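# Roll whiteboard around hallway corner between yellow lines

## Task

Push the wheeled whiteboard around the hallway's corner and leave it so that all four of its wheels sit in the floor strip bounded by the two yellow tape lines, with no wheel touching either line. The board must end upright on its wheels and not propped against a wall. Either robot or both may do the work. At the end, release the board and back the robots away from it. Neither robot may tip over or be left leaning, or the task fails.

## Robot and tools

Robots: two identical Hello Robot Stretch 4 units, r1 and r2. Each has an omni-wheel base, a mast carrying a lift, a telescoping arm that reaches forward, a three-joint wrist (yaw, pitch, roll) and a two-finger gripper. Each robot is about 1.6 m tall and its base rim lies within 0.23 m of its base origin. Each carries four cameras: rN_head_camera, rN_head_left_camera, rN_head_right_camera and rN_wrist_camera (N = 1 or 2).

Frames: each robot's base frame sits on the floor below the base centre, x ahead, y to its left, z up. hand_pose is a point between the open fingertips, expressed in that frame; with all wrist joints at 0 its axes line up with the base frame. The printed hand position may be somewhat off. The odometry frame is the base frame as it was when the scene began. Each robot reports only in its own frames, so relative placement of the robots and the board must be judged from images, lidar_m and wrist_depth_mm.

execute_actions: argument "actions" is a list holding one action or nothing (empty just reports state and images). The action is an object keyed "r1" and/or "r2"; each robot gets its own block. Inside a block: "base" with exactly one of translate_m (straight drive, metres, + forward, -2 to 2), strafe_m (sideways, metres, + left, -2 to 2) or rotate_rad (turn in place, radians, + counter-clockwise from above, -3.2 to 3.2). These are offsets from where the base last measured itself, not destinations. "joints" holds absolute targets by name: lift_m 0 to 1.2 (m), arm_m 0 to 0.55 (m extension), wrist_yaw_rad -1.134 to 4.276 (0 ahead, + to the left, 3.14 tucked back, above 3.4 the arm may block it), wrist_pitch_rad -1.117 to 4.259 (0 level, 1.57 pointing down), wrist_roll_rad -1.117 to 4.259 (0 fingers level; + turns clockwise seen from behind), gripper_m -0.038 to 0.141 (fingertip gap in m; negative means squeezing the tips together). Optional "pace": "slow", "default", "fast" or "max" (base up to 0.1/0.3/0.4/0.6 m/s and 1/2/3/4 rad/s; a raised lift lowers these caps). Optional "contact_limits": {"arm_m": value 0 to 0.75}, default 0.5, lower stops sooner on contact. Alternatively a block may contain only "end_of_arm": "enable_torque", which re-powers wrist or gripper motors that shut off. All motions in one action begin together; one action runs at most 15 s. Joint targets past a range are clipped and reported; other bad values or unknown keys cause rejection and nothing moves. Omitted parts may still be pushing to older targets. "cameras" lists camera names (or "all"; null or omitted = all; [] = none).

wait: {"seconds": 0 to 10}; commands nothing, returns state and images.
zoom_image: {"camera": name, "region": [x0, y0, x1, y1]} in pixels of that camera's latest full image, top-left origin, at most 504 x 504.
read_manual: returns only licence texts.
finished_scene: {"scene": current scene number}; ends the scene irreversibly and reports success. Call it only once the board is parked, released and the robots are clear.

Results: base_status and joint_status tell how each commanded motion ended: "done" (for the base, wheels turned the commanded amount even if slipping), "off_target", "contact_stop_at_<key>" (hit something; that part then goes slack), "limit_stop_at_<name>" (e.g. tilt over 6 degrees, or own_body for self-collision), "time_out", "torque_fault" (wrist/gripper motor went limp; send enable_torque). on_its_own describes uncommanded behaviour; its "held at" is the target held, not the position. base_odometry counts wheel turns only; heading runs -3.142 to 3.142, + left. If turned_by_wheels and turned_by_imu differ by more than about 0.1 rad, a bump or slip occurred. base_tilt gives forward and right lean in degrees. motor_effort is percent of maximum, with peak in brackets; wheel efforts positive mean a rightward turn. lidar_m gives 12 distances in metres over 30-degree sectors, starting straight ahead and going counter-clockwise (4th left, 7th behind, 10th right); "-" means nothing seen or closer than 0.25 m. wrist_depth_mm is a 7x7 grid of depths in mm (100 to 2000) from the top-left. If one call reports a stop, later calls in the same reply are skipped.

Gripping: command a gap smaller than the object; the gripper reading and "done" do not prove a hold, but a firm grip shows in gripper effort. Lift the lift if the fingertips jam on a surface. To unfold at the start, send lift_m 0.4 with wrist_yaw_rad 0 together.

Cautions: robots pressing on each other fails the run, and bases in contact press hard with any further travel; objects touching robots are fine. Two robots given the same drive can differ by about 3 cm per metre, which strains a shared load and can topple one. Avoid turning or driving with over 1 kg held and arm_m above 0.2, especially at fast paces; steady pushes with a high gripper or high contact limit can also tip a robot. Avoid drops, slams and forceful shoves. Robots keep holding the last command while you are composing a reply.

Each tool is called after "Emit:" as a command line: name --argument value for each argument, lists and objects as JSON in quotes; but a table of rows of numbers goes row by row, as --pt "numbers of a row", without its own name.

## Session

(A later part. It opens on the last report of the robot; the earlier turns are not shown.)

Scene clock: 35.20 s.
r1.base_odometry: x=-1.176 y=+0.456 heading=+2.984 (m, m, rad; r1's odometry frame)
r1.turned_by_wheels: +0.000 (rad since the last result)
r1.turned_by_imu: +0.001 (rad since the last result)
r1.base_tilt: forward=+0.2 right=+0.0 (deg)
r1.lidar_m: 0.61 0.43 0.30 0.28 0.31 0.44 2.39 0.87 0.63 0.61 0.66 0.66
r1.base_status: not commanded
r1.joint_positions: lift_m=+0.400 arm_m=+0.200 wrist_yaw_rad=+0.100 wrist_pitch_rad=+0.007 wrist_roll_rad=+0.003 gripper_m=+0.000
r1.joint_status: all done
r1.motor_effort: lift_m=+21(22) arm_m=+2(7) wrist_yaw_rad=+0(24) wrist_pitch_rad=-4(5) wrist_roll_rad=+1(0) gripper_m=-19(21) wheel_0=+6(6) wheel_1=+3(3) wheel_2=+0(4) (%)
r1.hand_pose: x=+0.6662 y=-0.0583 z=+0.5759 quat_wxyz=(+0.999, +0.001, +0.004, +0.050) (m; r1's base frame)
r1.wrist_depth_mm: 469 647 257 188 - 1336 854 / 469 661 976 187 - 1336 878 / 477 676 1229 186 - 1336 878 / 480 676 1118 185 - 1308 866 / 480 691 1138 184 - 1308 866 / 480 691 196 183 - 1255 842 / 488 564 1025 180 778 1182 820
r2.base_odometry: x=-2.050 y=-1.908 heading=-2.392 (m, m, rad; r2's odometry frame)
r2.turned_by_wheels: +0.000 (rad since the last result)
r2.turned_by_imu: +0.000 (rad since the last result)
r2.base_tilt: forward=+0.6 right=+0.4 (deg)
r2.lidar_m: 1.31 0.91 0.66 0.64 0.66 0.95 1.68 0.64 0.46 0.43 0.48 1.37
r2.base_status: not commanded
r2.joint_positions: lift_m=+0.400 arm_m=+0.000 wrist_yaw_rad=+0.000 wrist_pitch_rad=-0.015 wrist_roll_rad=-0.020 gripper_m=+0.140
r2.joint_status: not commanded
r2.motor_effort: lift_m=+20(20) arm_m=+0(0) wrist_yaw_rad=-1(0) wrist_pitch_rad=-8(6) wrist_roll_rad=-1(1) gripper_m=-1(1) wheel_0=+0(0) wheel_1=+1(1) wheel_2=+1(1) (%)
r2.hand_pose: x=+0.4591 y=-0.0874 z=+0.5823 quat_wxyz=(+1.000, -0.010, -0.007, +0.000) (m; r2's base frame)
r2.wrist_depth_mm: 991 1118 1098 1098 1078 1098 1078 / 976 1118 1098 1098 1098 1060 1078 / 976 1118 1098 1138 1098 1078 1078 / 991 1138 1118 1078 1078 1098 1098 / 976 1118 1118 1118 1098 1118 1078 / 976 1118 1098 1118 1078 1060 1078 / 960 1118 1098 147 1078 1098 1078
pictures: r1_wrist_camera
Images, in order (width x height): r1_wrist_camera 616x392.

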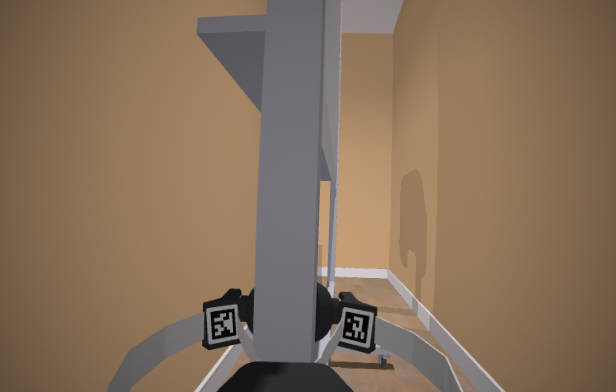

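Emit:
execute_actions --actions '[{"r1": {"base": {"translate_m": 0.3}}}]' --cameras '["r1_head_camera", "r1_wrist_camera", "r2_head_right_camera"]'

Scene clock: 37.77 s.
r1.base_odometry: x=-1.471 y=+0.503 heading=+2.984 (m, m, rad; r1's odometry frame)
r1.turned_by_wheels: +0.000 (rad since the last result)
r1.turned_by_imu: +0.000 (rad since the last result)
r1.base_tilt: forward=+0.1 right=+0.0 (deg)
r1.lidar_m: 0.57 0.41 0.29 0.29 0.29 0.41 2.40 0.88 0.65 0.61 0.63 0.60
r1.base_status: done
r1.joint_positions: lift_m=+0.400 arm_m=+0.199 wrist_yaw_rad=+0.098 wrist_pitch_rad=+0.007 wrist_roll_rad=+0.003 gripper_m=+0.000
r1.joint_status: not commanded
r1.motor_effort: lift_m=+22(22) arm_m=+3(3) wrist_yaw_rad=+8(28) wrist_pitch_rad=-6(5) wrist_roll_rad=+1(1) gripper_m=-11(19) wheel_0=+5(12) wheel_1=+2(9) wheel_2=-8(24) (%)
r1.hand_pose: x=+0.6660 y=-0.0588 z=+0.5759 quat_wxyz=(+0.999, +0.001, +0.004, +0.049) (m; r1's base frame)
r1.wrist_depth_mm: 469 647 250 135 - 1336 866 / 466 661 991 134 - 1336 866 / 473 676 1098 133 - 1336 866 / 477 683 1138 132 - 1336 866 / 480 691 1138 131 - 1308 854 / 480 683 182 131 - 1281 831 / 492 564 931 130 778 1229 831
r2.base_odometry: x=-2.050 y=-1.908 heading=-2.392 (m, m, rad; r2's odometry frame)
r2.turned_by_wheels: +0.000 (rad since the last result)
r2.turned_by_imu: +0.001 (rad since the last result)
r2.base_tilt: forward=+0.6 right=+0.5 (deg)
r2.lidar_m: 1.31 0.92 0.67 0.64 0.69 0.96 1.71 0.66 0.46 0.44 0.49 1.38
r2.base_status: not commanded
r2.joint_positions: lift_m=+0.400 arm_m=+0.000 wrist_yaw_rad=+0.000 wrist_pitch_rad=-0.015 wrist_roll_rad=-0.020 gripper_m=+0.140
r2.joint_status: not commanded
r2.motor_effort: lift_m=+20(20) arm_m=-1(0) wrist_yaw_rad=-1(1) wrist_pitch_rad=-7(8) wrist_roll_rad=-1(1) gripper_m=+0(2) wheel_0=+0(0) wheel_1=+1(1) wheel_2=+1(0) (%)
r2.hand_pose: x=+0.4591 y=-0.0874 z=+0.5823 quat_wxyz=(+1.000, -0.010, -0.007, +0.000) (m; r2's base frame)
r2.wrist_depth_mm: 991 1118 1098 1098 1118 1078 1078 / 960 1118 1098 1118 1118 1078 1098 / 976 1138 1098 1138 1098 1078 1078 / 976 1118 1098 1118 1098 1118 1098 / 976 1098 1118 1098 1078 1060 1060 / 960 1138 1078 1138 1098 1078 1078 / 946 1098 1078 146 1098 1060 1060
pictures: r1_head_camera, r1_wrist_camera, r2_head_right_camera
Images, in order (width x height): r1_head_camera 420x560, r1_wrist_camera 616x392, r2_head_right_camera 420x672.

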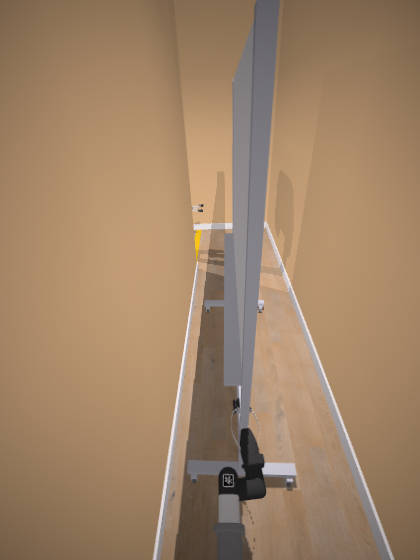

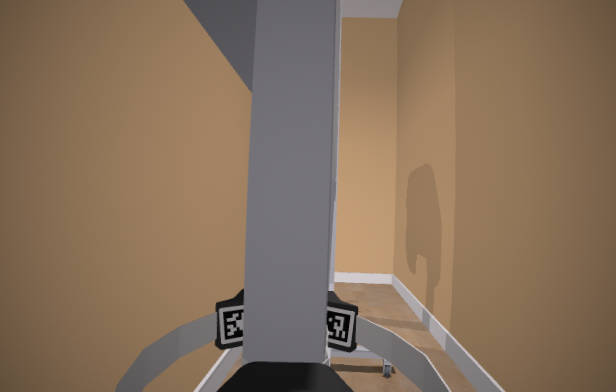

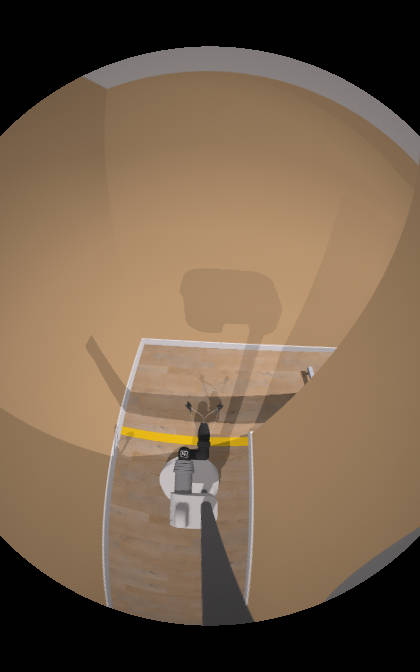

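Emit:
execute_actions --actions '[{"r1": {"base": {"translate_m": 0.45}}}]' --cameras '["r1_head_camera", "r1_wrist_camera", "r2_head_right_camera"]'

Scene clock: 41.07 s.
r1.base_odometry: x=-1.916 y=+0.573 heading=+2.984 (m, m, rad; r1's odometry frame)
r1.turned_by_wheels: +0.000 (rad since the last result)
r1.turned_by_imu: +0.001 (rad since the last result)
r1.base_tilt: forward=+0.2 right=+0.1 (deg)
r1.lidar_m: 0.55 0.43 0.30 0.27 0.31 0.41 1.22 0.92 0.63 0.61 0.63 0.62
r1.base_status: done
r1.joint_positions: lift_m=+0.400 arm_m=+0.199 wrist_yaw_rad=+0.098 wrist_pitch_rad=+0.007 wrist_roll_rad=+0.003 gripper_m=+0.000
r1.joint_status: not commanded
r1.motor_effort: lift_m=+22(21) arm_m=+3(3) wrist_yaw_rad=+6(15) wrist_pitch_rad=-5(6) wrist_roll_rad=+1(1) gripper_m=-12(11) wheel_0=+6(12) wheel_1=+3(9) wheel_2=-4(21) (%)
r1.hand_pose: x=+0.6660 y=-0.0588 z=+0.5759 quat_wxyz=(+0.999, +0.001, +0.004, +0.049) (m; r1's base frame)
r1.wrist_depth_mm: 469 647 250 135 - 1336 878 / 466 661 991 134 - 1336 866 / 469 668 1098 133 - 1336 878 / 473 683 1118 133 - 1336 878 / 477 683 1138 132 - 1336 866 / 477 683 190 131 - 1281 842 / 488 564 931 130 768 1229 831
r2.base_odometry: x=-2.050 y=-1.908 heading=-2.392 (m, m, rad; r2's odometry frame)
r2.turned_by_wheels: +0.000 (rad since the last result)
r2.turned_by_imu: +0.001 (rad since the last result)
r2.base_tilt: forward=+0.5 right=+0.4 (deg)
r2.lidar_m: 1.31 0.89 0.65 0.63 0.66 0.95 1.72 0.65 0.48 0.44 0.47 1.05
r2.base_status: not commanded
r2.joint_positions: lift_m=+0.400 arm_m=+0.000 wrist_yaw_rad=+0.000 wrist_pitch_rad=-0.015 wrist_roll_rad=-0.020 gripper_m=+0.140
r2.joint_status: not commanded
r2.motor_effort: lift_m=+20(20) arm_m=-1(0) wrist_yaw_rad=-1(1) wrist_pitch_rad=-8(9) wrist_roll_rad=-1(1) gripper_m=+0(1) wheel_0=+0(0) wheel_1=+1(1) wheel_2=+0(1) (%)
r2.hand_pose: x=+0.4591 y=-0.0874 z=+0.5823 quat_wxyz=(+1.000, -0.010, -0.007, +0.000) (m; r2's base frame)
r2.wrist_depth_mm: 976 1118 1118 1078 1078 1078 1078 / 976 1118 1098 1078 1118 1098 1098 / 991 1138 1118 1118 1078 1098 1078 / 991 1098 1098 1098 1098 1098 1098 / 991 1118 1098 1118 1098 1098 1118 / 976 1138 1118 1118 1098 1078 1098 / 960 1118 1098 147 1118 1078 1098
pictures: r1_head_camera, r1_wrist_camera, r2_head_right_camera
Images, in order (width x height): r1_head_camera 420x560, r1_wrist_camera 616x392, r2_head_right_camera 420x672.

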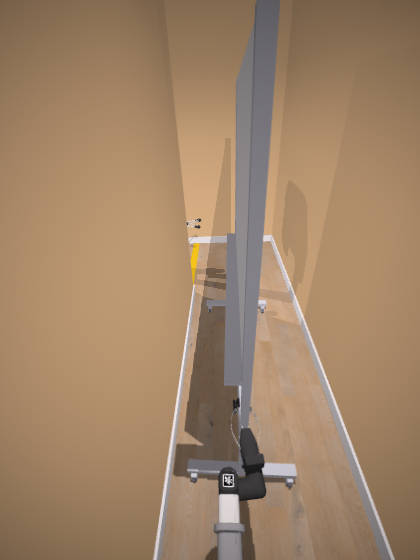

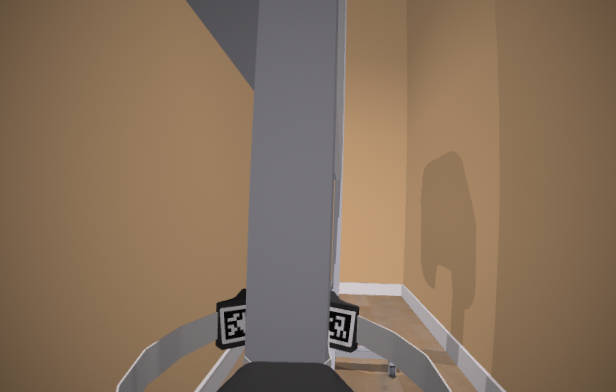

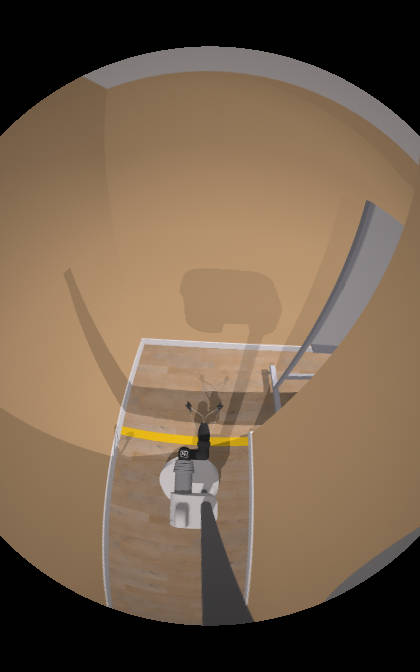

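Emit:
execute_actions --actions '[{"r1": {"base": {"translate_m": 0.57}}}]' --cameras '["r1_head_camera", "r2_wrist_camera", "r2_head_camera", "r2_head_right_camera"]'

Scene clock: 44.57 s.
r1.base_odometry: x=-2.478 y=+0.662 heading=+2.985 (m, m, rad; r1's odometry frame)
r1.turned_by_wheels: +0.000 (rad since the last result)
r1.turned_by_imu: +0.001 (rad since the last result)
r1.base_tilt: forward=+0.1 right=+0.0 (deg)
r1.lidar_m: 0.55 0.42 0.28 0.27 0.29 0.42 1.18 0.91 0.64 0.61 0.64 0.59
r1.base_status: done
r1.joint_positions: lift_m=+0.400 arm_m=+0.199 wrist_yaw_rad=+0.098 wrist_pitch_rad=+0.007 wrist_roll_rad=+0.003 gripper_m=+0.000
r1.joint_status: not commanded
r1.motor_effort: lift_m=+21(21) arm_m=+3(3) wrist_yaw_rad=+6(15) wrist_pitch_rad=-6(6) wrist_roll_rad=+1(1) gripper_m=-10(10) wheel_0=+6(13) wheel_1=+3(8) wheel_2=-6(18) (%)
r1.hand_pose: x=+0.6660 y=-0.0588 z=+0.5759 quat_wxyz=(+0.999, +0.001, +0.004, +0.049) (m; r1's base frame)
r1.wrist_depth_mm: 466 647 258 135 - 1308 878 / 462 654 1060 134 - 1336 878 / 469 668 1078 133 - 1336 878 / 477 676 1118 132 - 1336 878 / 473 683 1118 132 - 1281 866 / 473 683 190 131 - 1281 842 / 484 559 976 129 169 1229 831
r2.base_odometry: x=-2.050 y=-1.908 heading=-2.392 (m, m, rad; r2's odometry frame)
r2.turned_by_wheels: +0.000 (rad since the last result)
r2.turned_by_imu: +0.001 (rad since the last result)
r2.base_tilt: forward=+0.6 right=+0.5 (deg)
r2.lidar_m: 0.80 0.90 0.65 0.62 0.67 0.97 1.69 0.62 0.47 0.45 0.48 0.77
r2.base_status: not commanded
r2.joint_positions: lift_m=+0.400 arm_m=+0.000 wrist_yaw_rad=+0.000 wrist_pitch_rad=-0.015 wrist_roll_rad=-0.020 gripper_m=+0.140
r2.joint_status: not commanded
r2.motor_effort: lift_m=+20(20) arm_m=+0(0) wrist_yaw_rad=-2(0) wrist_pitch_rad=-7(7) wrist_roll_rad=-1(1) gripper_m=-1(0) wheel_0=+0(0) wheel_1=+1(1) wheel_2=+1(1) (%)
r2.hand_pose: x=+0.4591 y=-0.0874 z=+0.5823 quat_wxyz=(+1.000, -0.010, -0.007, +0.000) (m; r2's base frame)
r2.wrist_depth_mm: 960 1138 1118 1098 574 564 549 / 991 1118 1118 1098 574 554 549 / 976 1098 1098 1078 1098 1078 1060 / 991 1118 1118 1098 1098 1098 1078 / 960 1098 1098 1098 1098 1078 1078 / 960 1098 1078 1118 569 1078 1078 / 960 1138 1078 147 1098 1078 1078
pictures: r1_head_camera, r2_head_camera, r2_head_right_camera, r2_wrist_camera
Images, in order (width x height): r1_head_camera 420x560, r2_head_camera 420x560, r2_head_right_camera 420x672, r2_wrist_camera 616x392.

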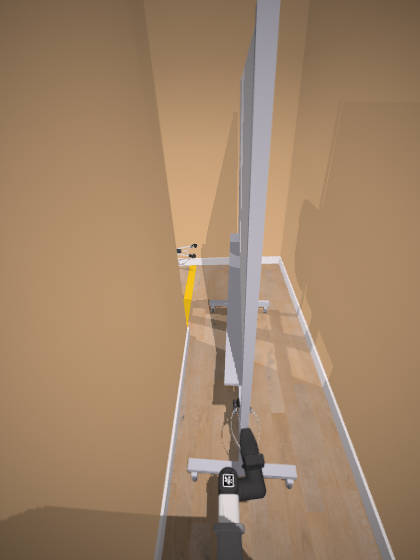

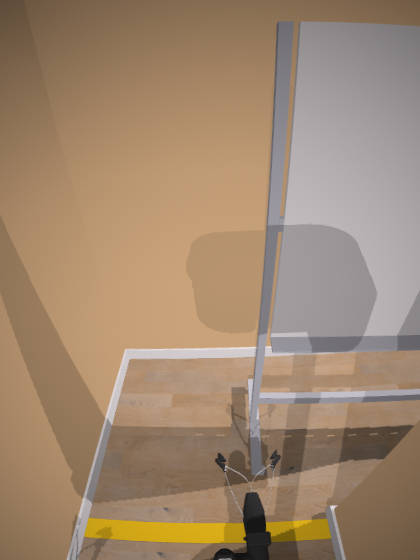

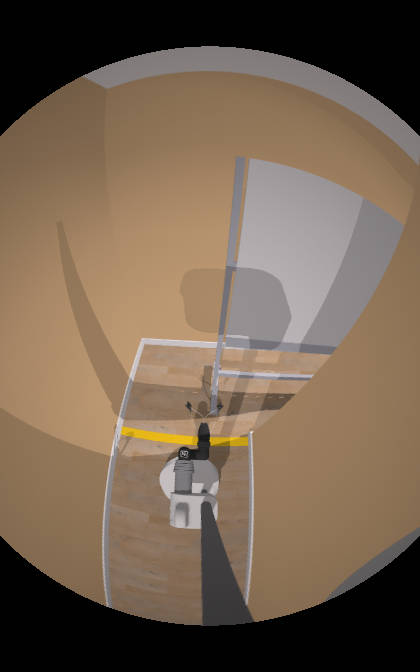

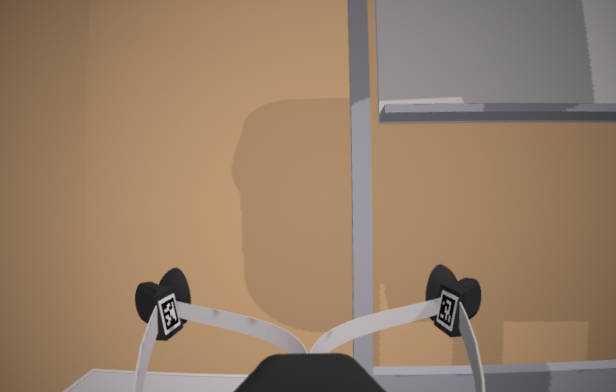

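Emit:
execute_actions --actions '[{"r1": {"base": {"translate_m": 0.09}}, "r2": {"joints": {"arm_m": 0.2}}}]' --cameras '[]'

Emit:
execute_actions --actions '[{"r1": {"base": {"strafe_m": -0.18}, "pace": "slow"}}]' --cameras '["r1_head_camera", "r1_wrist_camera", "r2_wrist_camera", "r2_head_camera"]'

Scene clock: 47.07 s.
r1.base_odometry: x=-2.567 y=+0.676 heading=+2.985 (m, m, rad; r1's odometry frame)
r1.turned_by_wheels: +0.000 (rad since the last result)
r1.turned_by_imu: +0.001 (rad since the last result)
r1.base_tilt: forward=+0.1 right=+0.1 (deg)
r1.lidar_m: 0.56 0.39 0.30 0.27 0.31 0.42 1.19 0.91 0.64 0.61 0.66 0.60
r1.base_status: done
r1.joint_positions: lift_m=+0.400 arm_m=+0.199 wrist_yaw_rad=+0.099 wrist_pitch_rad=+0.007 wrist_roll_rad=+0.003 gripper_m=+0.000
r1.joint_status: not commanded
r1.motor_effort: lift_m=+22(22) arm_m=+3(3) wrist_yaw_rad=+4(18) wrist_pitch_rad=-4(5) wrist_roll_rad=+1(0) gripper_m=-11(10) wheel_0=+7(13) wheel_1=+3(8) wheel_2=-5(19) (%)
r1.hand_pose: x=+0.6660 y=-0.0586 z=+0.5759 quat_wxyz=(+0.999, +0.001, +0.004, +0.049) (m; r1's base frame)
r1.wrist_depth_mm: 462 640 259 134 - 1336 866 / 462 654 1060 133 - 1336 878 / 469 668 - 133 - 1336 878 / 469 676 1430 132 - 1336 878 / 473 683 - 131 - 1308 866 / 473 676 184 130 - 1255 842 / 484 559 931 129 168 1255 820
r2.base_odometry: x=-2.050 y=-1.908 heading=-2.392 (m, m, rad; r2's odometry frame)
r2.turned_by_wheels: +0.000 (rad since the last result)
r2.turned_by_imu: +0.001 (rad since the last result)
r2.base_tilt: forward=+0.6 right=+0.4 (deg)
r2.lidar_m: 0.75 0.89 0.68 0.62 0.67 0.96 1.69 0.64 0.44 0.45 0.47 0.77
r2.base_status: not commanded
r2.joint_positions: lift_m=+0.400 arm_m=+0.199 wrist_yaw_rad=+0.000 wrist_pitch_rad=-0.015 wrist_roll_rad=-0.020 gripper_m=+0.140
r2.joint_status: all done
r2.motor_effort: lift_m=+20(20) arm_m=+7(7) wrist_yaw_rad=-1(0) wrist_pitch_rad=-7(7) wrist_roll_rad=+0(0) gripper_m=-2(1) wheel_0=+0(0) wheel_1=+1(1) wheel_2=+1(1) (%)
r2.hand_pose: x=+0.6581 y=-0.0874 z=+0.5824 quat_wxyz=(+1.000, -0.010, -0.007, +0.000) (m; r2's base frame)
r2.wrist_depth_mm: 917 917 917 382 370 364 359 / 931 931 904 904 382 377 375 / 931 904 878 891 904 904 866 / 917 904 891 891 878 891 878 / 904 904 904 904 891 891 891 / 904 917 891 904 891 891 891 / 917 904 904 147 904 878 891
pictures: none
No camera images: the call's "cameras" was empty. Leave "cameras" out to get every camera's image.

Scene clock: 50.00 s.
r1.base_odometry: x=-2.539 y=+0.854 heading=+2.986 (m, m, rad; r1's odometry frame)
r1.turned_by_wheels: +0.001 (rad since the last result)
r1.turned_by_imu: +0.004 (rad since the last result)
r1.base_tilt: forward=+0.1 right=+0.0 (deg)
r1.lidar_m: 0.55 0.67 0.48 0.46 0.48 0.68 1.73 0.63 0.47 0.44 0.45 0.61
r1.base_status: done
r1.joint_positions: lift_m=+0.400 arm_m=+0.199 wrist_yaw_rad=+0.105 wrist_pitch_rad=+0.008 wrist_roll_rad=+0.003 gripper_m=+0.000
r1.joint_status: not commanded
r1.on_its_own: wrist_yaw_rad is at rest, and its effort (-15) is outside its rest range (-13 to +13)
r1.motor_effort: lift_m=+22(21) arm_m=+3(3) wrist_yaw_rad=-15(16) wrist_pitch_rad=-6(7) wrist_roll_rad=+1(1) gripper_m=-11(11) wheel_0=+12(13) wheel_1=-1(8) wheel_2=+0(5) (%)
r1.hand_pose: x=+0.6664 y=-0.0566 z=+0.5758 quat_wxyz=(+0.999, +0.001, +0.004, +0.053) (m; r1's base frame)
r1.wrist_depth_mm: 676 917 241 136 - 931 603 / 661 946 - 135 - 960 609 / 683 960 - 134 - 946 615 / 683 976 - 133 - 946 615 / 683 976 - 133 - 917 609 / 691 976 183 132 1921 904 597 / 691 809 1336 131 1308 891 597
r2.base_odometry: x=-2.050 y=-1.908 heading=-2.392 (m, m, rad; r2's odometry frame)
r2.turned_by_wheels: +0.000 (rad since the last result)
r2.turned_by_imu: +0.001 (rad since the last result)
r2.base_tilt: forward=+0.5 right=+0.4 (deg)
r2.lidar_m: 0.75 0.90 0.67 0.63 0.68 0.96 1.69 0.63 0.47 0.43 0.46 0.78
r2.base_status: not commanded
r2.joint_positions: lift_m=+0.400 arm_m=+0.199 wrist_yaw_rad=+0.000 wrist_pitch_rad=-0.015 wrist_roll_rad=-0.020 gripper_m=+0.140
r2.joint_status: not commanded
r2.motor_effort: lift_m=+20(20) arm_m=+7(7) wrist_yaw_rad=-1(1) wrist_pitch_rad=-8(6) wrist_roll_rad=+0(0) gripper_m=+0(1) wheel_0=+0(0) wheel_1=+1(1) wheel_2=+1(1) (%)
r2.hand_pose: x=+0.6581 y=-0.0874 z=+0.5824 quat_wxyz=(+1.000, -0.010, -0.007, +0.000) (m; r2's base frame)
r2.wrist_depth_mm: 917 931 917 389 392 399 402 / 917 891 904 904 379 377 375 / 917 904 904 904 904 891 891 / 931 891 904 904 904 904 891 / 917 917 904 891 904 904 891 / 917 917 917 891 891 891 878 / 917 931 917 147 904 878 891
pictures: r1_head_camera, r1_wrist_camera, r2_head_camera, r2_wrist_camera
Images, in order (width x height): r1_head_camera 420x560, r1_wrist_camera 616x392, r2_head_camera 420x560, r2_wrist_camera 616x392.

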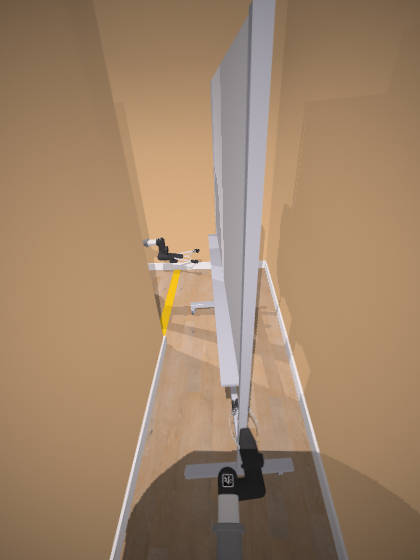

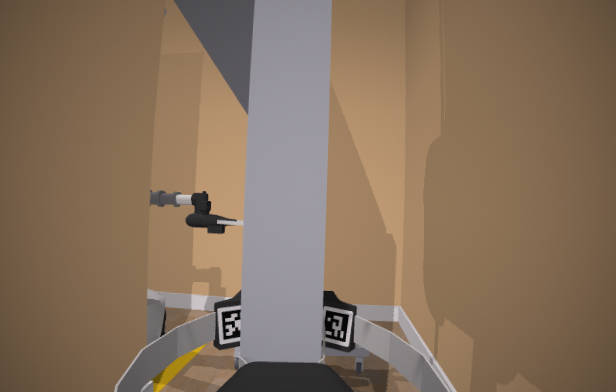

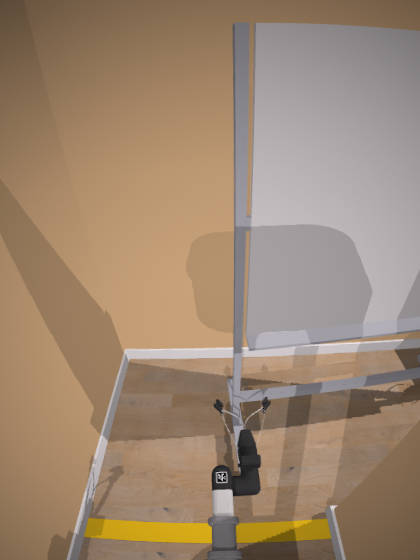

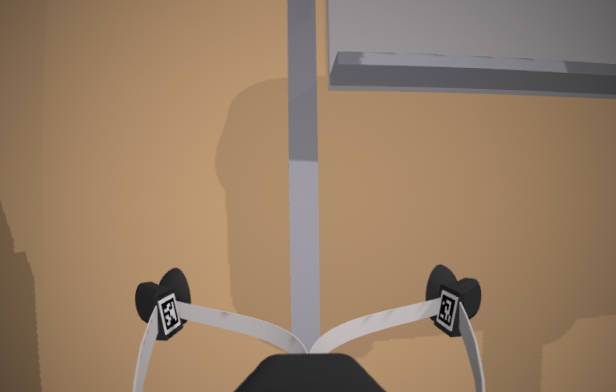

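Emit:
execute_actions --actions '[{"r1": {"joints": {"gripper_m": 0.14, "wrist_yaw_rad": 0.1}}, "r2": {"base": {"translate_m": 0.22}, "joints": {"wrist_yaw_rad": 0.05, "gripper_m": 0.11}}}]' --cameras '["r1_wrist_camera", "r2_wrist_camera", "r2_head_camera"]'

Scene clock: 52.60 s.
r1.base_odometry: x=-2.539 y=+0.854 heading=+2.986 (m, m, rad; r1's odometry frame)
r1.turned_by_wheels: +0.000 (rad since the last result)
r1.turned_by_imu: +0.001 (rad since the last result)
r1.base_tilt: forward=+0.1 right=+0.0 (deg)
r1.lidar_m: 0.57 0.66 0.48 0.45 0.48 0.68 1.74 0.64 0.46 0.44 0.47 0.62
r1.base_status: not commanded
r1.joint_positions: lift_m=+0.400 arm_m=+0.199 wrist_yaw_rad=+0.100 wrist_pitch_rad=+0.007 wrist_roll_rad=+0.003 gripper_m=+0.140
r1.joint_status: all done
r1.motor_effort: lift_m=+22(22) arm_m=+3(3) wrist_yaw_rad=+2(14) wrist_pitch_rad=-6(7) wrist_roll_rad=+1(1) gripper_m=-1(9) wheel_0=+11(13) wheel_1=-1(2) wheel_2=+0(0) (%)
r1.hand_pose: x=+0.6661 y=-0.0583 z=+0.5759 quat_wxyz=(+0.999, +0.001, +0.004, +0.050) (m; r1's base frame)
r1.wrist_depth_mm: 683 946 233 150 - 904 615 / 676 960 - 149 - 917 603 / 691 976 - 149 - 917 603 / 699 991 - 147 - 904 603 / 691 991 - 147 - 904 597 / 691 214 1537 146 225 866 574 / 715 891 1308 145 1397 809 585
r2.base_odometry: x=-2.211 y=-2.058 heading=-2.392 (m, m, rad; r2's odometry frame)
r2.turned_by_wheels: +0.000 (rad since the last result)
r2.turned_by_imu: +0.001 (rad since the last result)
r2.base_tilt: forward=+0.6 right=+0.5 (deg)
r2.lidar_m: 0.53 0.91 0.65 0.63 0.67 0.95 1.71 0.65 0.47 0.44 0.48 0.56
r2.base_status: done
r2.joint_positions: lift_m=+0.400 arm_m=+0.199 wrist_yaw_rad=+0.050 wrist_pitch_rad=-0.015 wrist_roll_rad=-0.020 gripper_m=+0.110
r2.joint_status: all done
r2.motor_effort: lift_m=+20(20) arm_m=+6(7) wrist_yaw_rad=+0(4) wrist_pitch_rad=-6(7) wrist_roll_rad=-1(1) gripper_m=-2(1) wheel_0=+1(5) wheel_1=+0(7) wheel_2=+1(6) (%)
r2.hand_pose: x=+0.6622 y=-0.0729 z=+0.5823 quat_wxyz=(+1.000, -0.010, -0.008, +0.025) (m; r2's base frame)
r2.wrist_depth_mm: 732 707 691 156 661 654 640 / 723 699 683 156 676 647 640 / 715 715 691 157 668 654 647 / 715 699 707 157 668 661 640 / 732 699 683 157 668 661 640 / 723 707 217 157 216 654 647 / 715 707 691 142 668 654 640
pictures: r1_wrist_camera, r2_head_camera, r2_wrist_camera
Images, in order (width x height): r1_wrist_camera 616x392, r2_head_camera 420x560, r2_wrist_camera 616x392.

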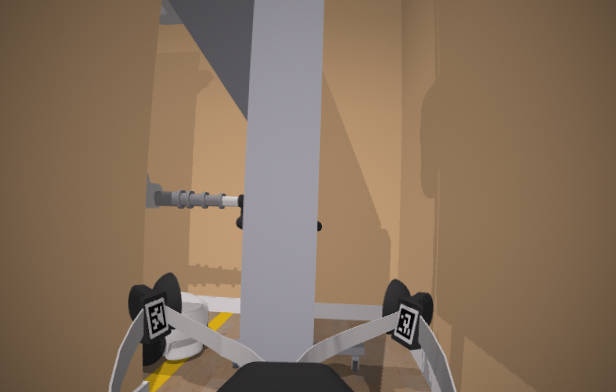

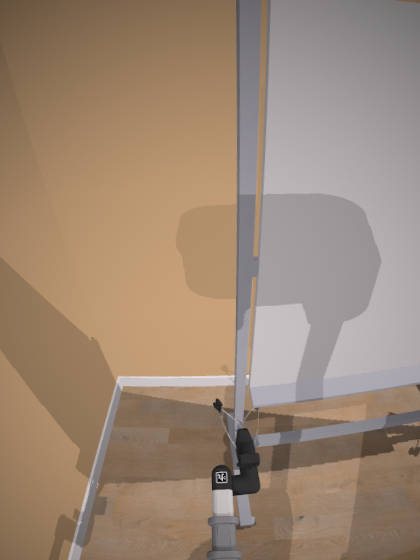

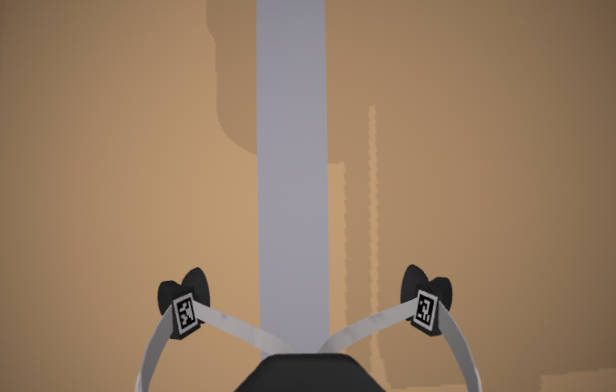

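Emit:
execute_actions --actions '[{"r2": {"joints": {"gripper_m": -0.025}}}]' --cameras '["r2_wrist_camera"]'

Scene clock: 54.77 s.
r1.base_odometry: x=-2.539 y=+0.854 heading=+2.986 (m, m, rad; r1's odometry frame)
r1.turned_by_wheels: +0.000 (rad since the last result)
r1.turned_by_imu: +0.001 (rad since the last result)
r1.base_tilt: forward=+0.1 right=+0.0 (deg)
r1.lidar_m: 0.56 0.67 0.47 0.45 0.49 0.69 1.73 0.64 0.46 0.44 0.46 0.63
r1.base_status: not commanded
r1.joint_positions: lift_m=+0.400 arm_m=+0.199 wrist_yaw_rad=+0.100 wrist_pitch_rad=+0.007 wrist_roll_rad=+0.003 gripper_m=+0.140
r1.joint_status: not commanded
r1.motor_effort: lift_m=+22(22) arm_m=+3(3) wrist_yaw_rad=+1(1) wrist_pitch_rad=-6(4) wrist_roll_rad=+1(1) gripper_m=+0(0) wheel_0=+11(10) wheel_1=-1(1) wheel_2=+0(0) (%)
r1.hand_pose: x=+0.6661 y=-0.0583 z=+0.5759 quat_wxyz=(+0.999, +0.001, +0.004, +0.050) (m; r1's base frame)
r1.wrist_depth_mm: 691 946 233 150 - 917 609 / 676 960 - 150 - 904 603 / 691 976 - 149 - 917 609 / 691 991 - 148 - 917 603 / 691 991 - 147 - 891 591 / 691 213 1537 147 224 878 580 / 707 891 1336 145 1397 820 585
r2.base_odometry: x=-2.211 y=-2.058 heading=-2.392 (m, m, rad; r2's odometry frame)
r2.turned_by_wheels: +0.000 (rad since the last result)
r2.turned_by_imu: +0.001 (rad since the last result)
r2.base_tilt: forward=+0.6 right=+0.4 (deg)
r2.lidar_m: 0.54 0.88 0.67 0.62 0.65 0.92 1.70 0.65 0.48 0.44 0.47 0.55
r2.base_status: not commanded
r2.joint_positions: lift_m=+0.400 arm_m=+0.199 wrist_yaw_rad=+0.057 wrist_pitch_rad=-0.015 wrist_roll_rad=-0.020 gripper_m=-0.024
r2.joint_status: all done
r2.on_its_own: wrist_yaw_rad is at rest, and its effort (-19) is outside its rest range (-13 to +13)
r2.motor_effort: lift_m=+20(20) arm_m=+5(7) wrist_yaw_rad=-19(20) wrist_pitch_rad=-7(7) wrist_roll_rad=+0(0) gripper_m=-18(17) wheel_0=+3(3) wheel_1=+0(0) wheel_2=+4(4) (%)
r2.hand_pose: x=+0.6629 y=-0.0709 z=+0.5823 quat_wxyz=(+1.000, -0.010, -0.008, +0.028) (m; r2's base frame)
r2.wrist_depth_mm: 715 715 699 150 668 661 647 / 732 715 699 150 668 647 640 / 723 715 691 151 661 647 634 / 732 715 691 150 668 647 647 / 723 715 691 150 668 654 634 / 723 699 683 150 668 654 640 / 732 715 683 151 668 640 634
pictures: r2_wrist_camera
Images, in order (width x height): r2_wrist_camera 616x392.

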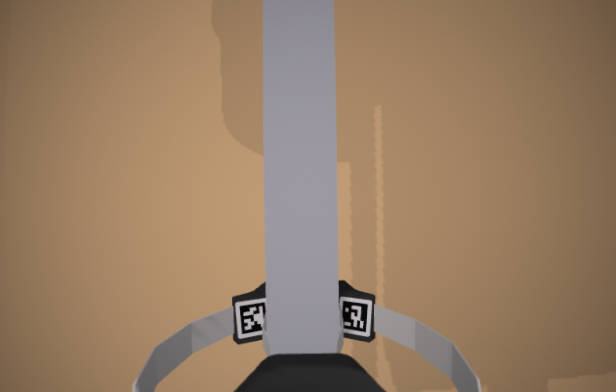

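Emit:
execute_actions --actions '[{"r1": {"base": {"translate_m": 0.12}, "joints": {"wrist_yaw_rad": 0.05}, "pace": "slow"}, "r2": {"base": {"strafe_m": 0.11}, "joints": {"wrist_yaw_rad": 0.09}, "pace": "slow"}}]' --cameras '["r1_wrist_camera", "r2_wrist_camera"]'

Scene clock: 57.90 s.
r1.base_odometry: x=-2.657 y=+0.872 heading=+2.986 (m, m, rad; r1's odometry frame)
r1.turned_by_wheels: +0.000 (rad since the last result)
r1.turned_by_imu: +0.001 (rad since the last result)
r1.base_tilt: forward=+0.1 right=+0.1 (deg)
r1.lidar_m: 0.56 0.66 0.48 0.44 0.49 0.68 1.75 0.64 0.47 0.44 0.46 0.63
r1.base_status: done
r1.joint_positions: lift_m=+0.400 arm_m=+0.199 wrist_yaw_rad=+0.046 wrist_pitch_rad=+0.007 wrist_roll_rad=+0.003 gripper_m=+0.140
r1.joint_status: all done
r1.motor_effort: lift_m=+22(21) arm_m=+3(3) wrist_yaw_rad=+12(12) wrist_pitch_rad=-6(4) wrist_roll_rad=+1(1) gripper_m=-1(1) wheel_0=+6(13) wheel_1=+4(6) wheel_2=-10(10) (%)
r1.hand_pose: x=+0.6626 y=-0.0740 z=+0.5759 quat_wxyz=(+1.000, +0.001, +0.004, +0.023) (m; r1's base frame)
r1.wrist_depth_mm: 732 1661 249 147 1808 788 559 / 723 - 424 146 1808 809 549 / 750 - - 145 1756 820 549 / 750 1464 - 144 1708 798 549 / 750 - - 143 1708 788 544 / 750 904 - 142 1098 778 530 / 768 1281 1366 141 1366 699 535
r2.base_odometry: x=-2.136 y=-2.138 heading=-2.392 (m, m, rad; r2's odometry frame)
r2.turned_by_wheels: +0.000 (rad since the last result)
r2.turned_by_imu: +0.000 (rad since the last result)
r2.base_tilt: forward=+0.5 right=+0.4 (deg)
r2.lidar_m: 0.55 0.72 0.54 0.52 0.56 0.77 2.16 0.80 0.60 0.56 0.60 0.55
r2.base_status: done
r2.joint_positions: lift_m=+0.400 arm_m=+0.199 wrist_yaw_rad=+0.089 wrist_pitch_rad=-0.015 wrist_roll_rad=-0.020 gripper_m=-0.025
r2.joint_status: all done
r2.motor_effort: lift_m=+20(20) arm_m=+5(5) wrist_yaw_rad=+4(21) wrist_pitch_rad=-7(8) wrist_roll_rad=+0(1) gripper_m=-18(17) wheel_0=-1(12) wheel_1=+2(6) wheel_2=-1(5) (%)
r2.hand_pose: x=+0.6650 y=-0.0616 z=+0.5824 quat_wxyz=(+0.999, -0.009, -0.008, +0.044) (m; r2's base frame)
r2.wrist_depth_mm: 723 723 699 152 661 647 634 / 732 732 707 152 661 654 627 / 741 732 699 152 668 654 634 / 741 715 699 152 668 647 627 / 732 732 699 152 661 647 640 / 723 723 691 152 654 654 627 / 707 715 691 152 661 647 621
pictures: r1_wrist_camera, r2_wrist_camera
Images, in order (width x height): r1_wrist_camera 616x392, r2_wrist_camera 616x392.

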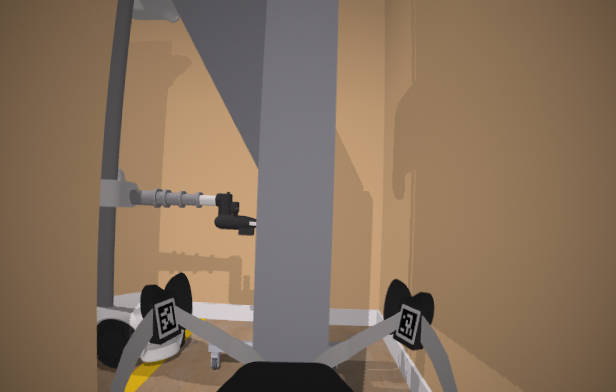

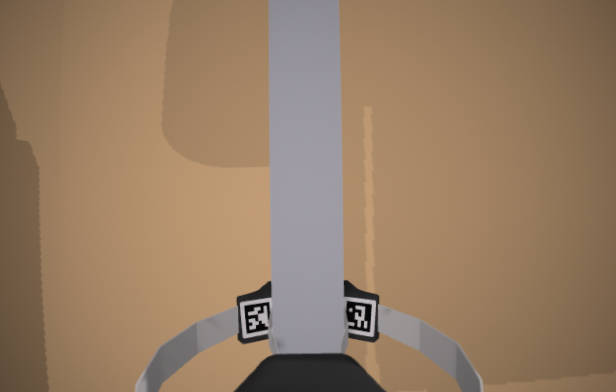

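Emit:
execute_actions --actions '[{"r2": {"base": {"translate_m": -0.30}, "joints": {"wrist_yaw_rad": 0.22}, "pace": "slow"}}]' --cameras '["r1_head_camera", "r1_wrist_camera", "r2_wrist_camera", "r2_head_camera"]'

Scene clock: 62.73 s.
r1.base_odometry: x=-2.657 y=+0.872 heading=+2.986 (m, m, rad; r1's odometry frame)
r1.turned_by_wheels: +0.000 (rad since the last result)
r1.turned_by_imu: +0.002 (rad since the last result)
r1.base_tilt: forward=+0.2 right=+0.0 (deg)
r1.lidar_m: 0.63 0.67 0.48 0.46 0.48 0.68 1.73 0.64 0.46 0.44 0.47 0.63
r1.base_status: not commanded
r1.joint_positions: lift_m=+0.400 arm_m=+0.199 wrist_yaw_rad=+0.050 wrist_pitch_rad=+0.007 wrist_roll_rad=+0.003 gripper_m=+0.140
r1.joint_status: not commanded
r1.motor_effort: lift_m=+22(22) arm_m=+3(3) wrist_yaw_rad=+2(12) wrist_pitch_rad=-6(5) wrist_roll_rad=+1(1) gripper_m=+1(1) wheel_0=+6(6) wheel_1=+4(4) wheel_2=-6(10) (%)
r1.hand_pose: x=+0.6628 y=-0.0730 z=+0.5759 quat_wxyz=(+1.000, +0.001, +0.004, +0.025) (m; r1's base frame)
r1.wrist_depth_mm: 723 - 266 229 1863 820 564 / 715 - 343 226 1808 809 554 / 732 - 788 224 1808 820 554 / 741 - - 223 1756 809 554 / 750 - - 222 1708 788 544 / 741 212 1430 221 227 732 539 / 750 1308 1336 151 1366 707 544
r2.base_odometry: x=-1.916 y=-1.934 heading=-2.393 (m, m, rad; r2's odometry frame)
r2.turned_by_wheels: -0.001 (rad since the last result)
r2.turned_by_imu: +0.000 (rad since the last result)
r2.base_tilt: forward=+0.6 right=+0.5 (deg)
r2.lidar_m: 0.59 0.76 0.54 0.52 0.55 0.79 2.49 0.79 0.59 0.55 0.58 0.59
r2.base_status: done
r2.joint_positions: lift_m=+0.400 arm_m=+0.199 wrist_yaw_rad=+0.215 wrist_pitch_rad=-0.015 wrist_roll_rad=-0.020 gripper_m=-0.024
r2.joint_status: all done
r2.motor_effort: lift_m=+20(20) arm_m=+4(6) wrist_yaw_rad=+12(46) wrist_pitch_rad=-5(6) wrist_roll_rad=-1(1) gripper_m=-19(20) wheel_0=-7(10) wheel_1=-5(7) wheel_2=+1(4) (%)
r2.hand_pose: x=+0.6706 y=-0.0238 z=+0.5824 quat_wxyz=(+0.994, -0.009, -0.009, +0.107) (m; r2's base frame)
r2.wrist_depth_mm: 647 866 1042 161 931 904 854 / 647 866 1060 161 960 891 854 / 647 866 1060 161 946 891 842 / 654 854 1042 161 931 891 842 / 647 854 1042 160 946 878 842 / 634 842 1060 161 189 878 854 / 634 788 1042 160 931 866 854
pictures: r1_head_camera, r1_wrist_camera, r2_head_camera, r2_wrist_camera
Images, in order (width x height): r1_head_camera 420x560, r1_wrist_camera 616x392, r2_head_camera 420x560, r2_wrist_camera 616x392.

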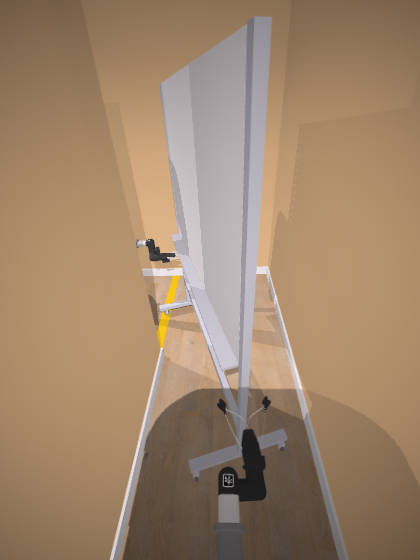

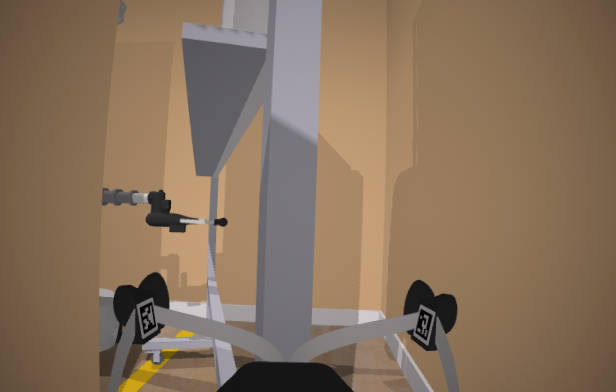

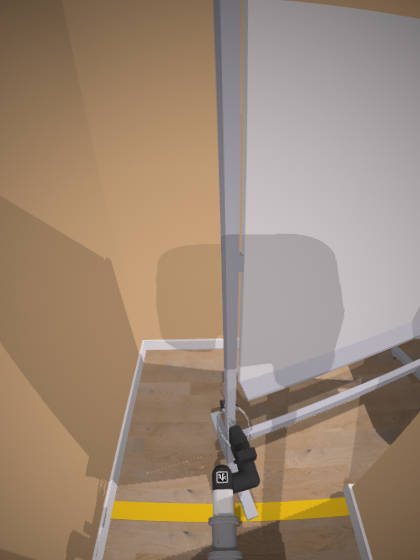

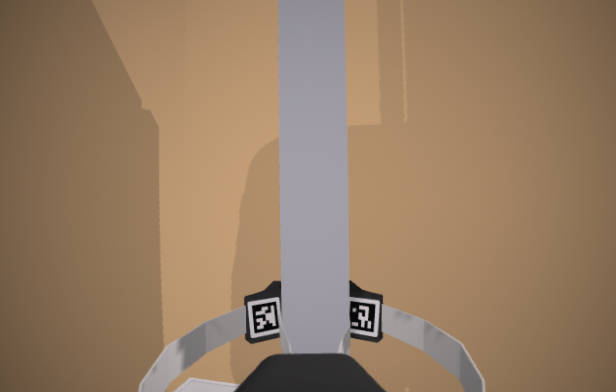

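Emit:
execute_actions --actions '[{"r1": {"base": {"translate_m": 0.22}, "pace": "slow"}, "r2": {"base": {"translate_m": -0.29}, "joints": {"wrist_yaw_rad": 0.44}, "pace": "slow"}}]' --cameras '["r1_head_camera", "r1_wrist_camera", "r2_wrist_camera", "r2_head_camera"]'

Scene clock: 67.33 s.
r1.base_odometry: x=-2.874 y=+0.906 heading=+2.987 (m, m, rad; r1's odometry frame)
r1.turned_by_wheels: +0.001 (rad since the last result)
r1.turned_by_imu: +0.002 (rad since the last result)
r1.base_tilt: forward=+0.1 right=+0.0 (deg)
r1.lidar_m: 0.58 0.66 0.47 0.46 0.48 0.67 1.74 0.65 0.46 0.44 0.46 0.67
r1.base_status: done
r1.joint_positions: lift_m=+0.400 arm_m=+0.199 wrist_yaw_rad=+0.051 wrist_pitch_rad=+0.007 wrist_roll_rad=+0.003 gripper_m=+0.140
r1.joint_status: not commanded
r1.motor_effort: lift_m=+21(21) arm_m=+3(3) wrist_yaw_rad=-2(3) wrist_pitch_rad=-4(6) wrist_roll_rad=+1(1) gripper_m=+1(0) wheel_0=+9(11) wheel_1=+5(6) wheel_2=-6(13) (%)
r1.hand_pose: x=+0.6629 y=-0.0726 z=+0.5760 quat_wxyz=(+1.000, +0.001, +0.003, +0.025) (m; r1's base frame)
r1.wrist_depth_mm: 1281 248 217 1921 1863 820 574 / 1921 379 289 1921 1863 831 564 / 1863 1025 189 1808 1921 820 559 / 1205 1863 182 1808 1808 820 559 / 1863 1808 178 1808 1808 820 554 / 1863 207 174 1808 227 741 539 / 1281 1255 173 151 1366 715 544
r2.base_odometry: x=-1.704 y=-1.736 heading=-2.393 (m, m, rad; r2's odometry frame)
r2.turned_by_wheels: -0.001 (rad since the last result)
r2.turned_by_imu: +0.001 (rad since the last result)
r2.base_tilt: forward=+0.5 right=+0.4 (deg)
r2.lidar_m: 0.58 0.73 0.55 0.54 0.57 0.80 2.53 0.78 0.56 0.55 0.57 0.70
r2.base_status: done
r2.joint_positions: lift_m=+0.400 arm_m=+0.199 wrist_yaw_rad=+0.437 wrist_pitch_rad=-0.015 wrist_roll_rad=-0.020 gripper_m=-0.024
r2.joint_status: all done
r2.motor_effort: lift_m=+20(20) arm_m=+4(4) wrist_yaw_rad=+7(77) wrist_pitch_rad=-6(6) wrist_roll_rad=+0(1) gripper_m=-17(18) wheel_0=-5(22) wheel_1=-3(9) wheel_2=+2(10) (%)
r2.hand_pose: x=+0.6686 y=+0.0430 z=+0.5824 quat_wxyz=(+0.976, -0.008, -0.009, +0.217) (m; r2's base frame)
r2.wrist_depth_mm: 539 676 917 168 1205 1098 991 / 549 668 904 169 1229 1098 1025 / 544 676 904 169 1229 1098 1025 / 549 668 917 168 1255 1160 991 / 544 676 891 167 1255 1138 1025 / 535 676 788 168 189 1098 1025 / 535 627 842 167 1205 1078 1008
pictures: r1_head_camera, r1_wrist_camera, r2_head_camera, r2_wrist_camera
Images, in order (width x height): r1_head_camera 420x560, r1_wrist_camera 616x392, r2_head_camera 420x560, r2_wrist_camera 616x392.

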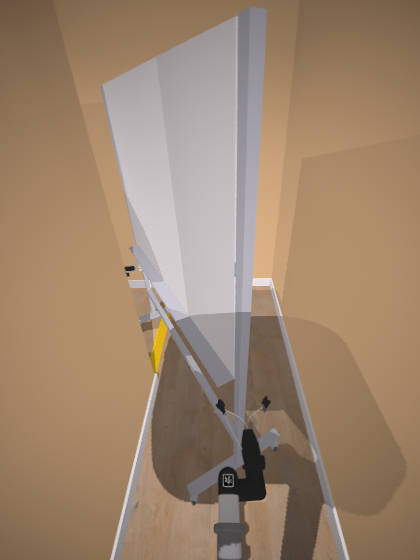

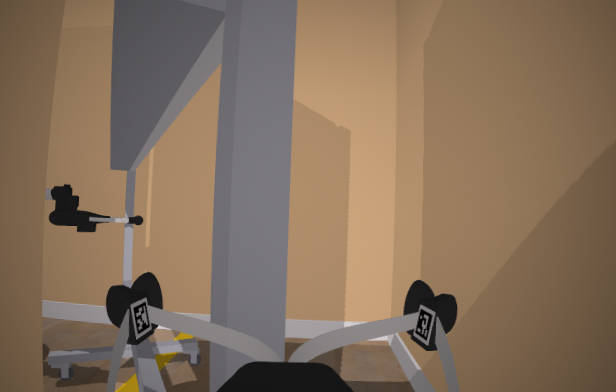

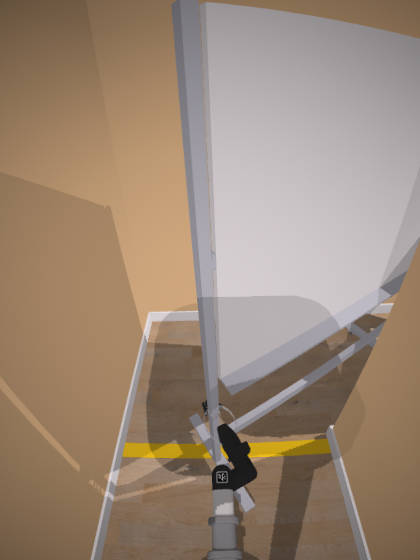

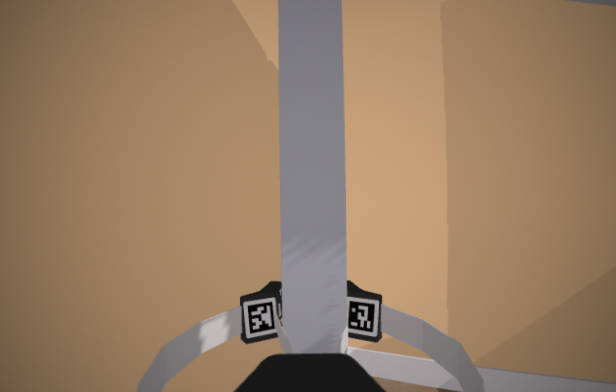

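Emit:
execute_actions --actions '[{"r1": {"base": {"translate_m": 0.15}}, "r2": {"base": {"translate_m": -0.125}, "joints": {"wrist_yaw_rad": 0.58}}}]' --cameras '["r1_head_camera", "r1_wrist_camera", "r2_wrist_camera", "r2_head_camera"]'

Scene clock: 70.37 s.
r1.base_odometry: x=-3.022 y=+0.929 heading=+2.987 (m, m, rad; r1's odometry frame)
r1.turned_by_wheels: +0.001 (rad since the last result)
r1.turned_by_imu: +0.002 (rad since the last result)
r1.base_tilt: forward=+0.1 right=+0.0 (deg)
r1.lidar_m: 0.58 0.65 0.48 0.45 0.47 0.68 1.75 0.63 0.46 0.43 0.46 0.66
r1.base_status: done
r1.joint_positions: lift_m=+0.400 arm_m=+0.199 wrist_yaw_rad=+0.050 wrist_pitch_rad=+0.007 wrist_roll_rad=+0.003 gripper_m=+0.140
r1.joint_status: not commanded
r1.motor_effort: lift_m=+22(22) arm_m=+3(3) wrist_yaw_rad=+2(1) wrist_pitch_rad=-4(3) wrist_roll_rad=+1(1) gripper_m=+0(1) wheel_0=+8(12) wheel_1=+5(9) wheel_2=-6(16) (%)
r1.hand_pose: x=+0.6628 y=-0.0729 z=+0.5760 quat_wxyz=(+1.000, +0.001, +0.003, +0.025) (m; r1's base frame)
r1.wrist_depth_mm: 1808 240 218 1708 1661 831 574 / 1756 345 173 1708 1708 831 564 / 1756 1756 169 1708 1661 831 564 / 1708 1708 165 1708 1661 831 564 / 1708 1708 163 1661 1708 809 554 / 1708 216 160 1661 225 788 549 / 1205 1281 158 158 1397 741 549
r2.base_odometry: x=-1.612 y=-1.652 heading=-2.393 (m, m, rad; r2's odometry frame)
r2.turned_by_wheels: +0.000 (rad since the last result)
r2.turned_by_imu: +0.001 (rad since the last result)
r2.base_tilt: forward=+0.5 right=+0.4 (deg)
r2.lidar_m: 0.58 0.78 0.52 0.53 0.58 0.80 2.53 0.77 0.58 0.55 0.59 0.79
r2.base_status: done
r2.joint_positions: lift_m=+0.400 arm_m=+0.200 wrist_yaw_rad=+0.584 wrist_pitch_rad=-0.015 wrist_roll_rad=-0.020 gripper_m=-0.025
r2.joint_status: all done
r2.motor_effort: lift_m=+20(20) arm_m=+2(3) wrist_yaw_rad=-11(77) wrist_pitch_rad=-7(7) wrist_roll_rad=+0(1) gripper_m=-18(21) wheel_0=+2(22) wheel_1=-1(15) wheel_2=+1(9) (%)
r2.hand_pose: x=+0.6594 y=+0.0861 z=+0.5824 quat_wxyz=(+0.958, -0.007, -0.010, +0.288) (m; r2's base frame)
r2.wrist_depth_mm: 504 591 759 169 1366 1255 1138 / 500 597 759 169 1336 1229 1078 / 504 597 759 169 1366 1229 1098 / 496 591 750 169 1336 1229 1078 / 500 585 750 169 1336 1205 1098 / 488 591 676 169 1255 1229 1118 / 492 559 741 145 1281 1182 1118
pictures: r1_head_camera, r1_wrist_camera, r2_head_camera, r2_wrist_camera
Images, in order (width x height): r1_head_camera 420x560, r1_wrist_camera 616x392, r2_head_camera 420x560, r2_wrist_camera 616x392.

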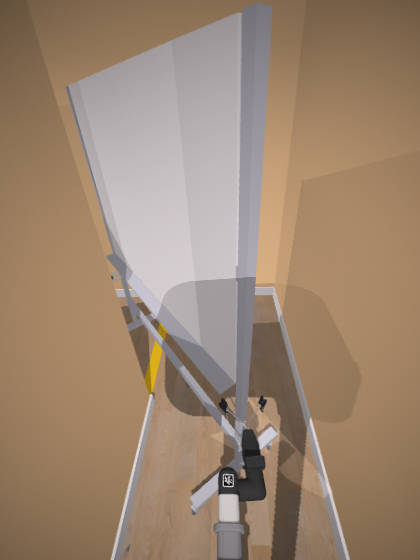

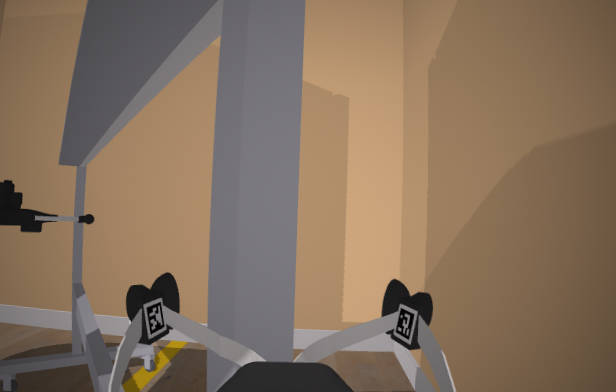

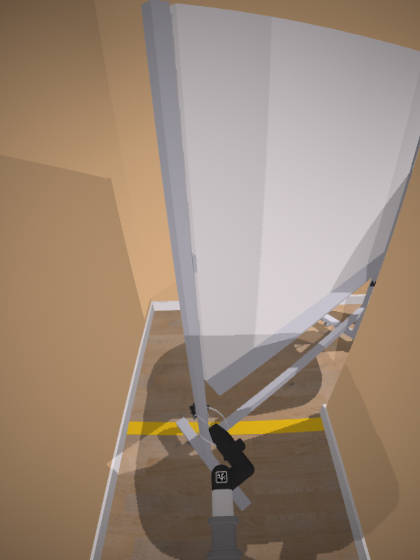

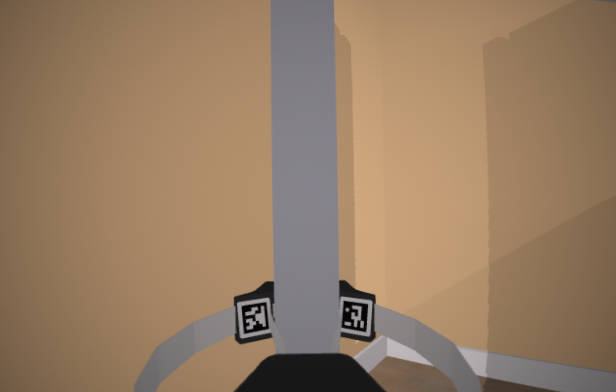

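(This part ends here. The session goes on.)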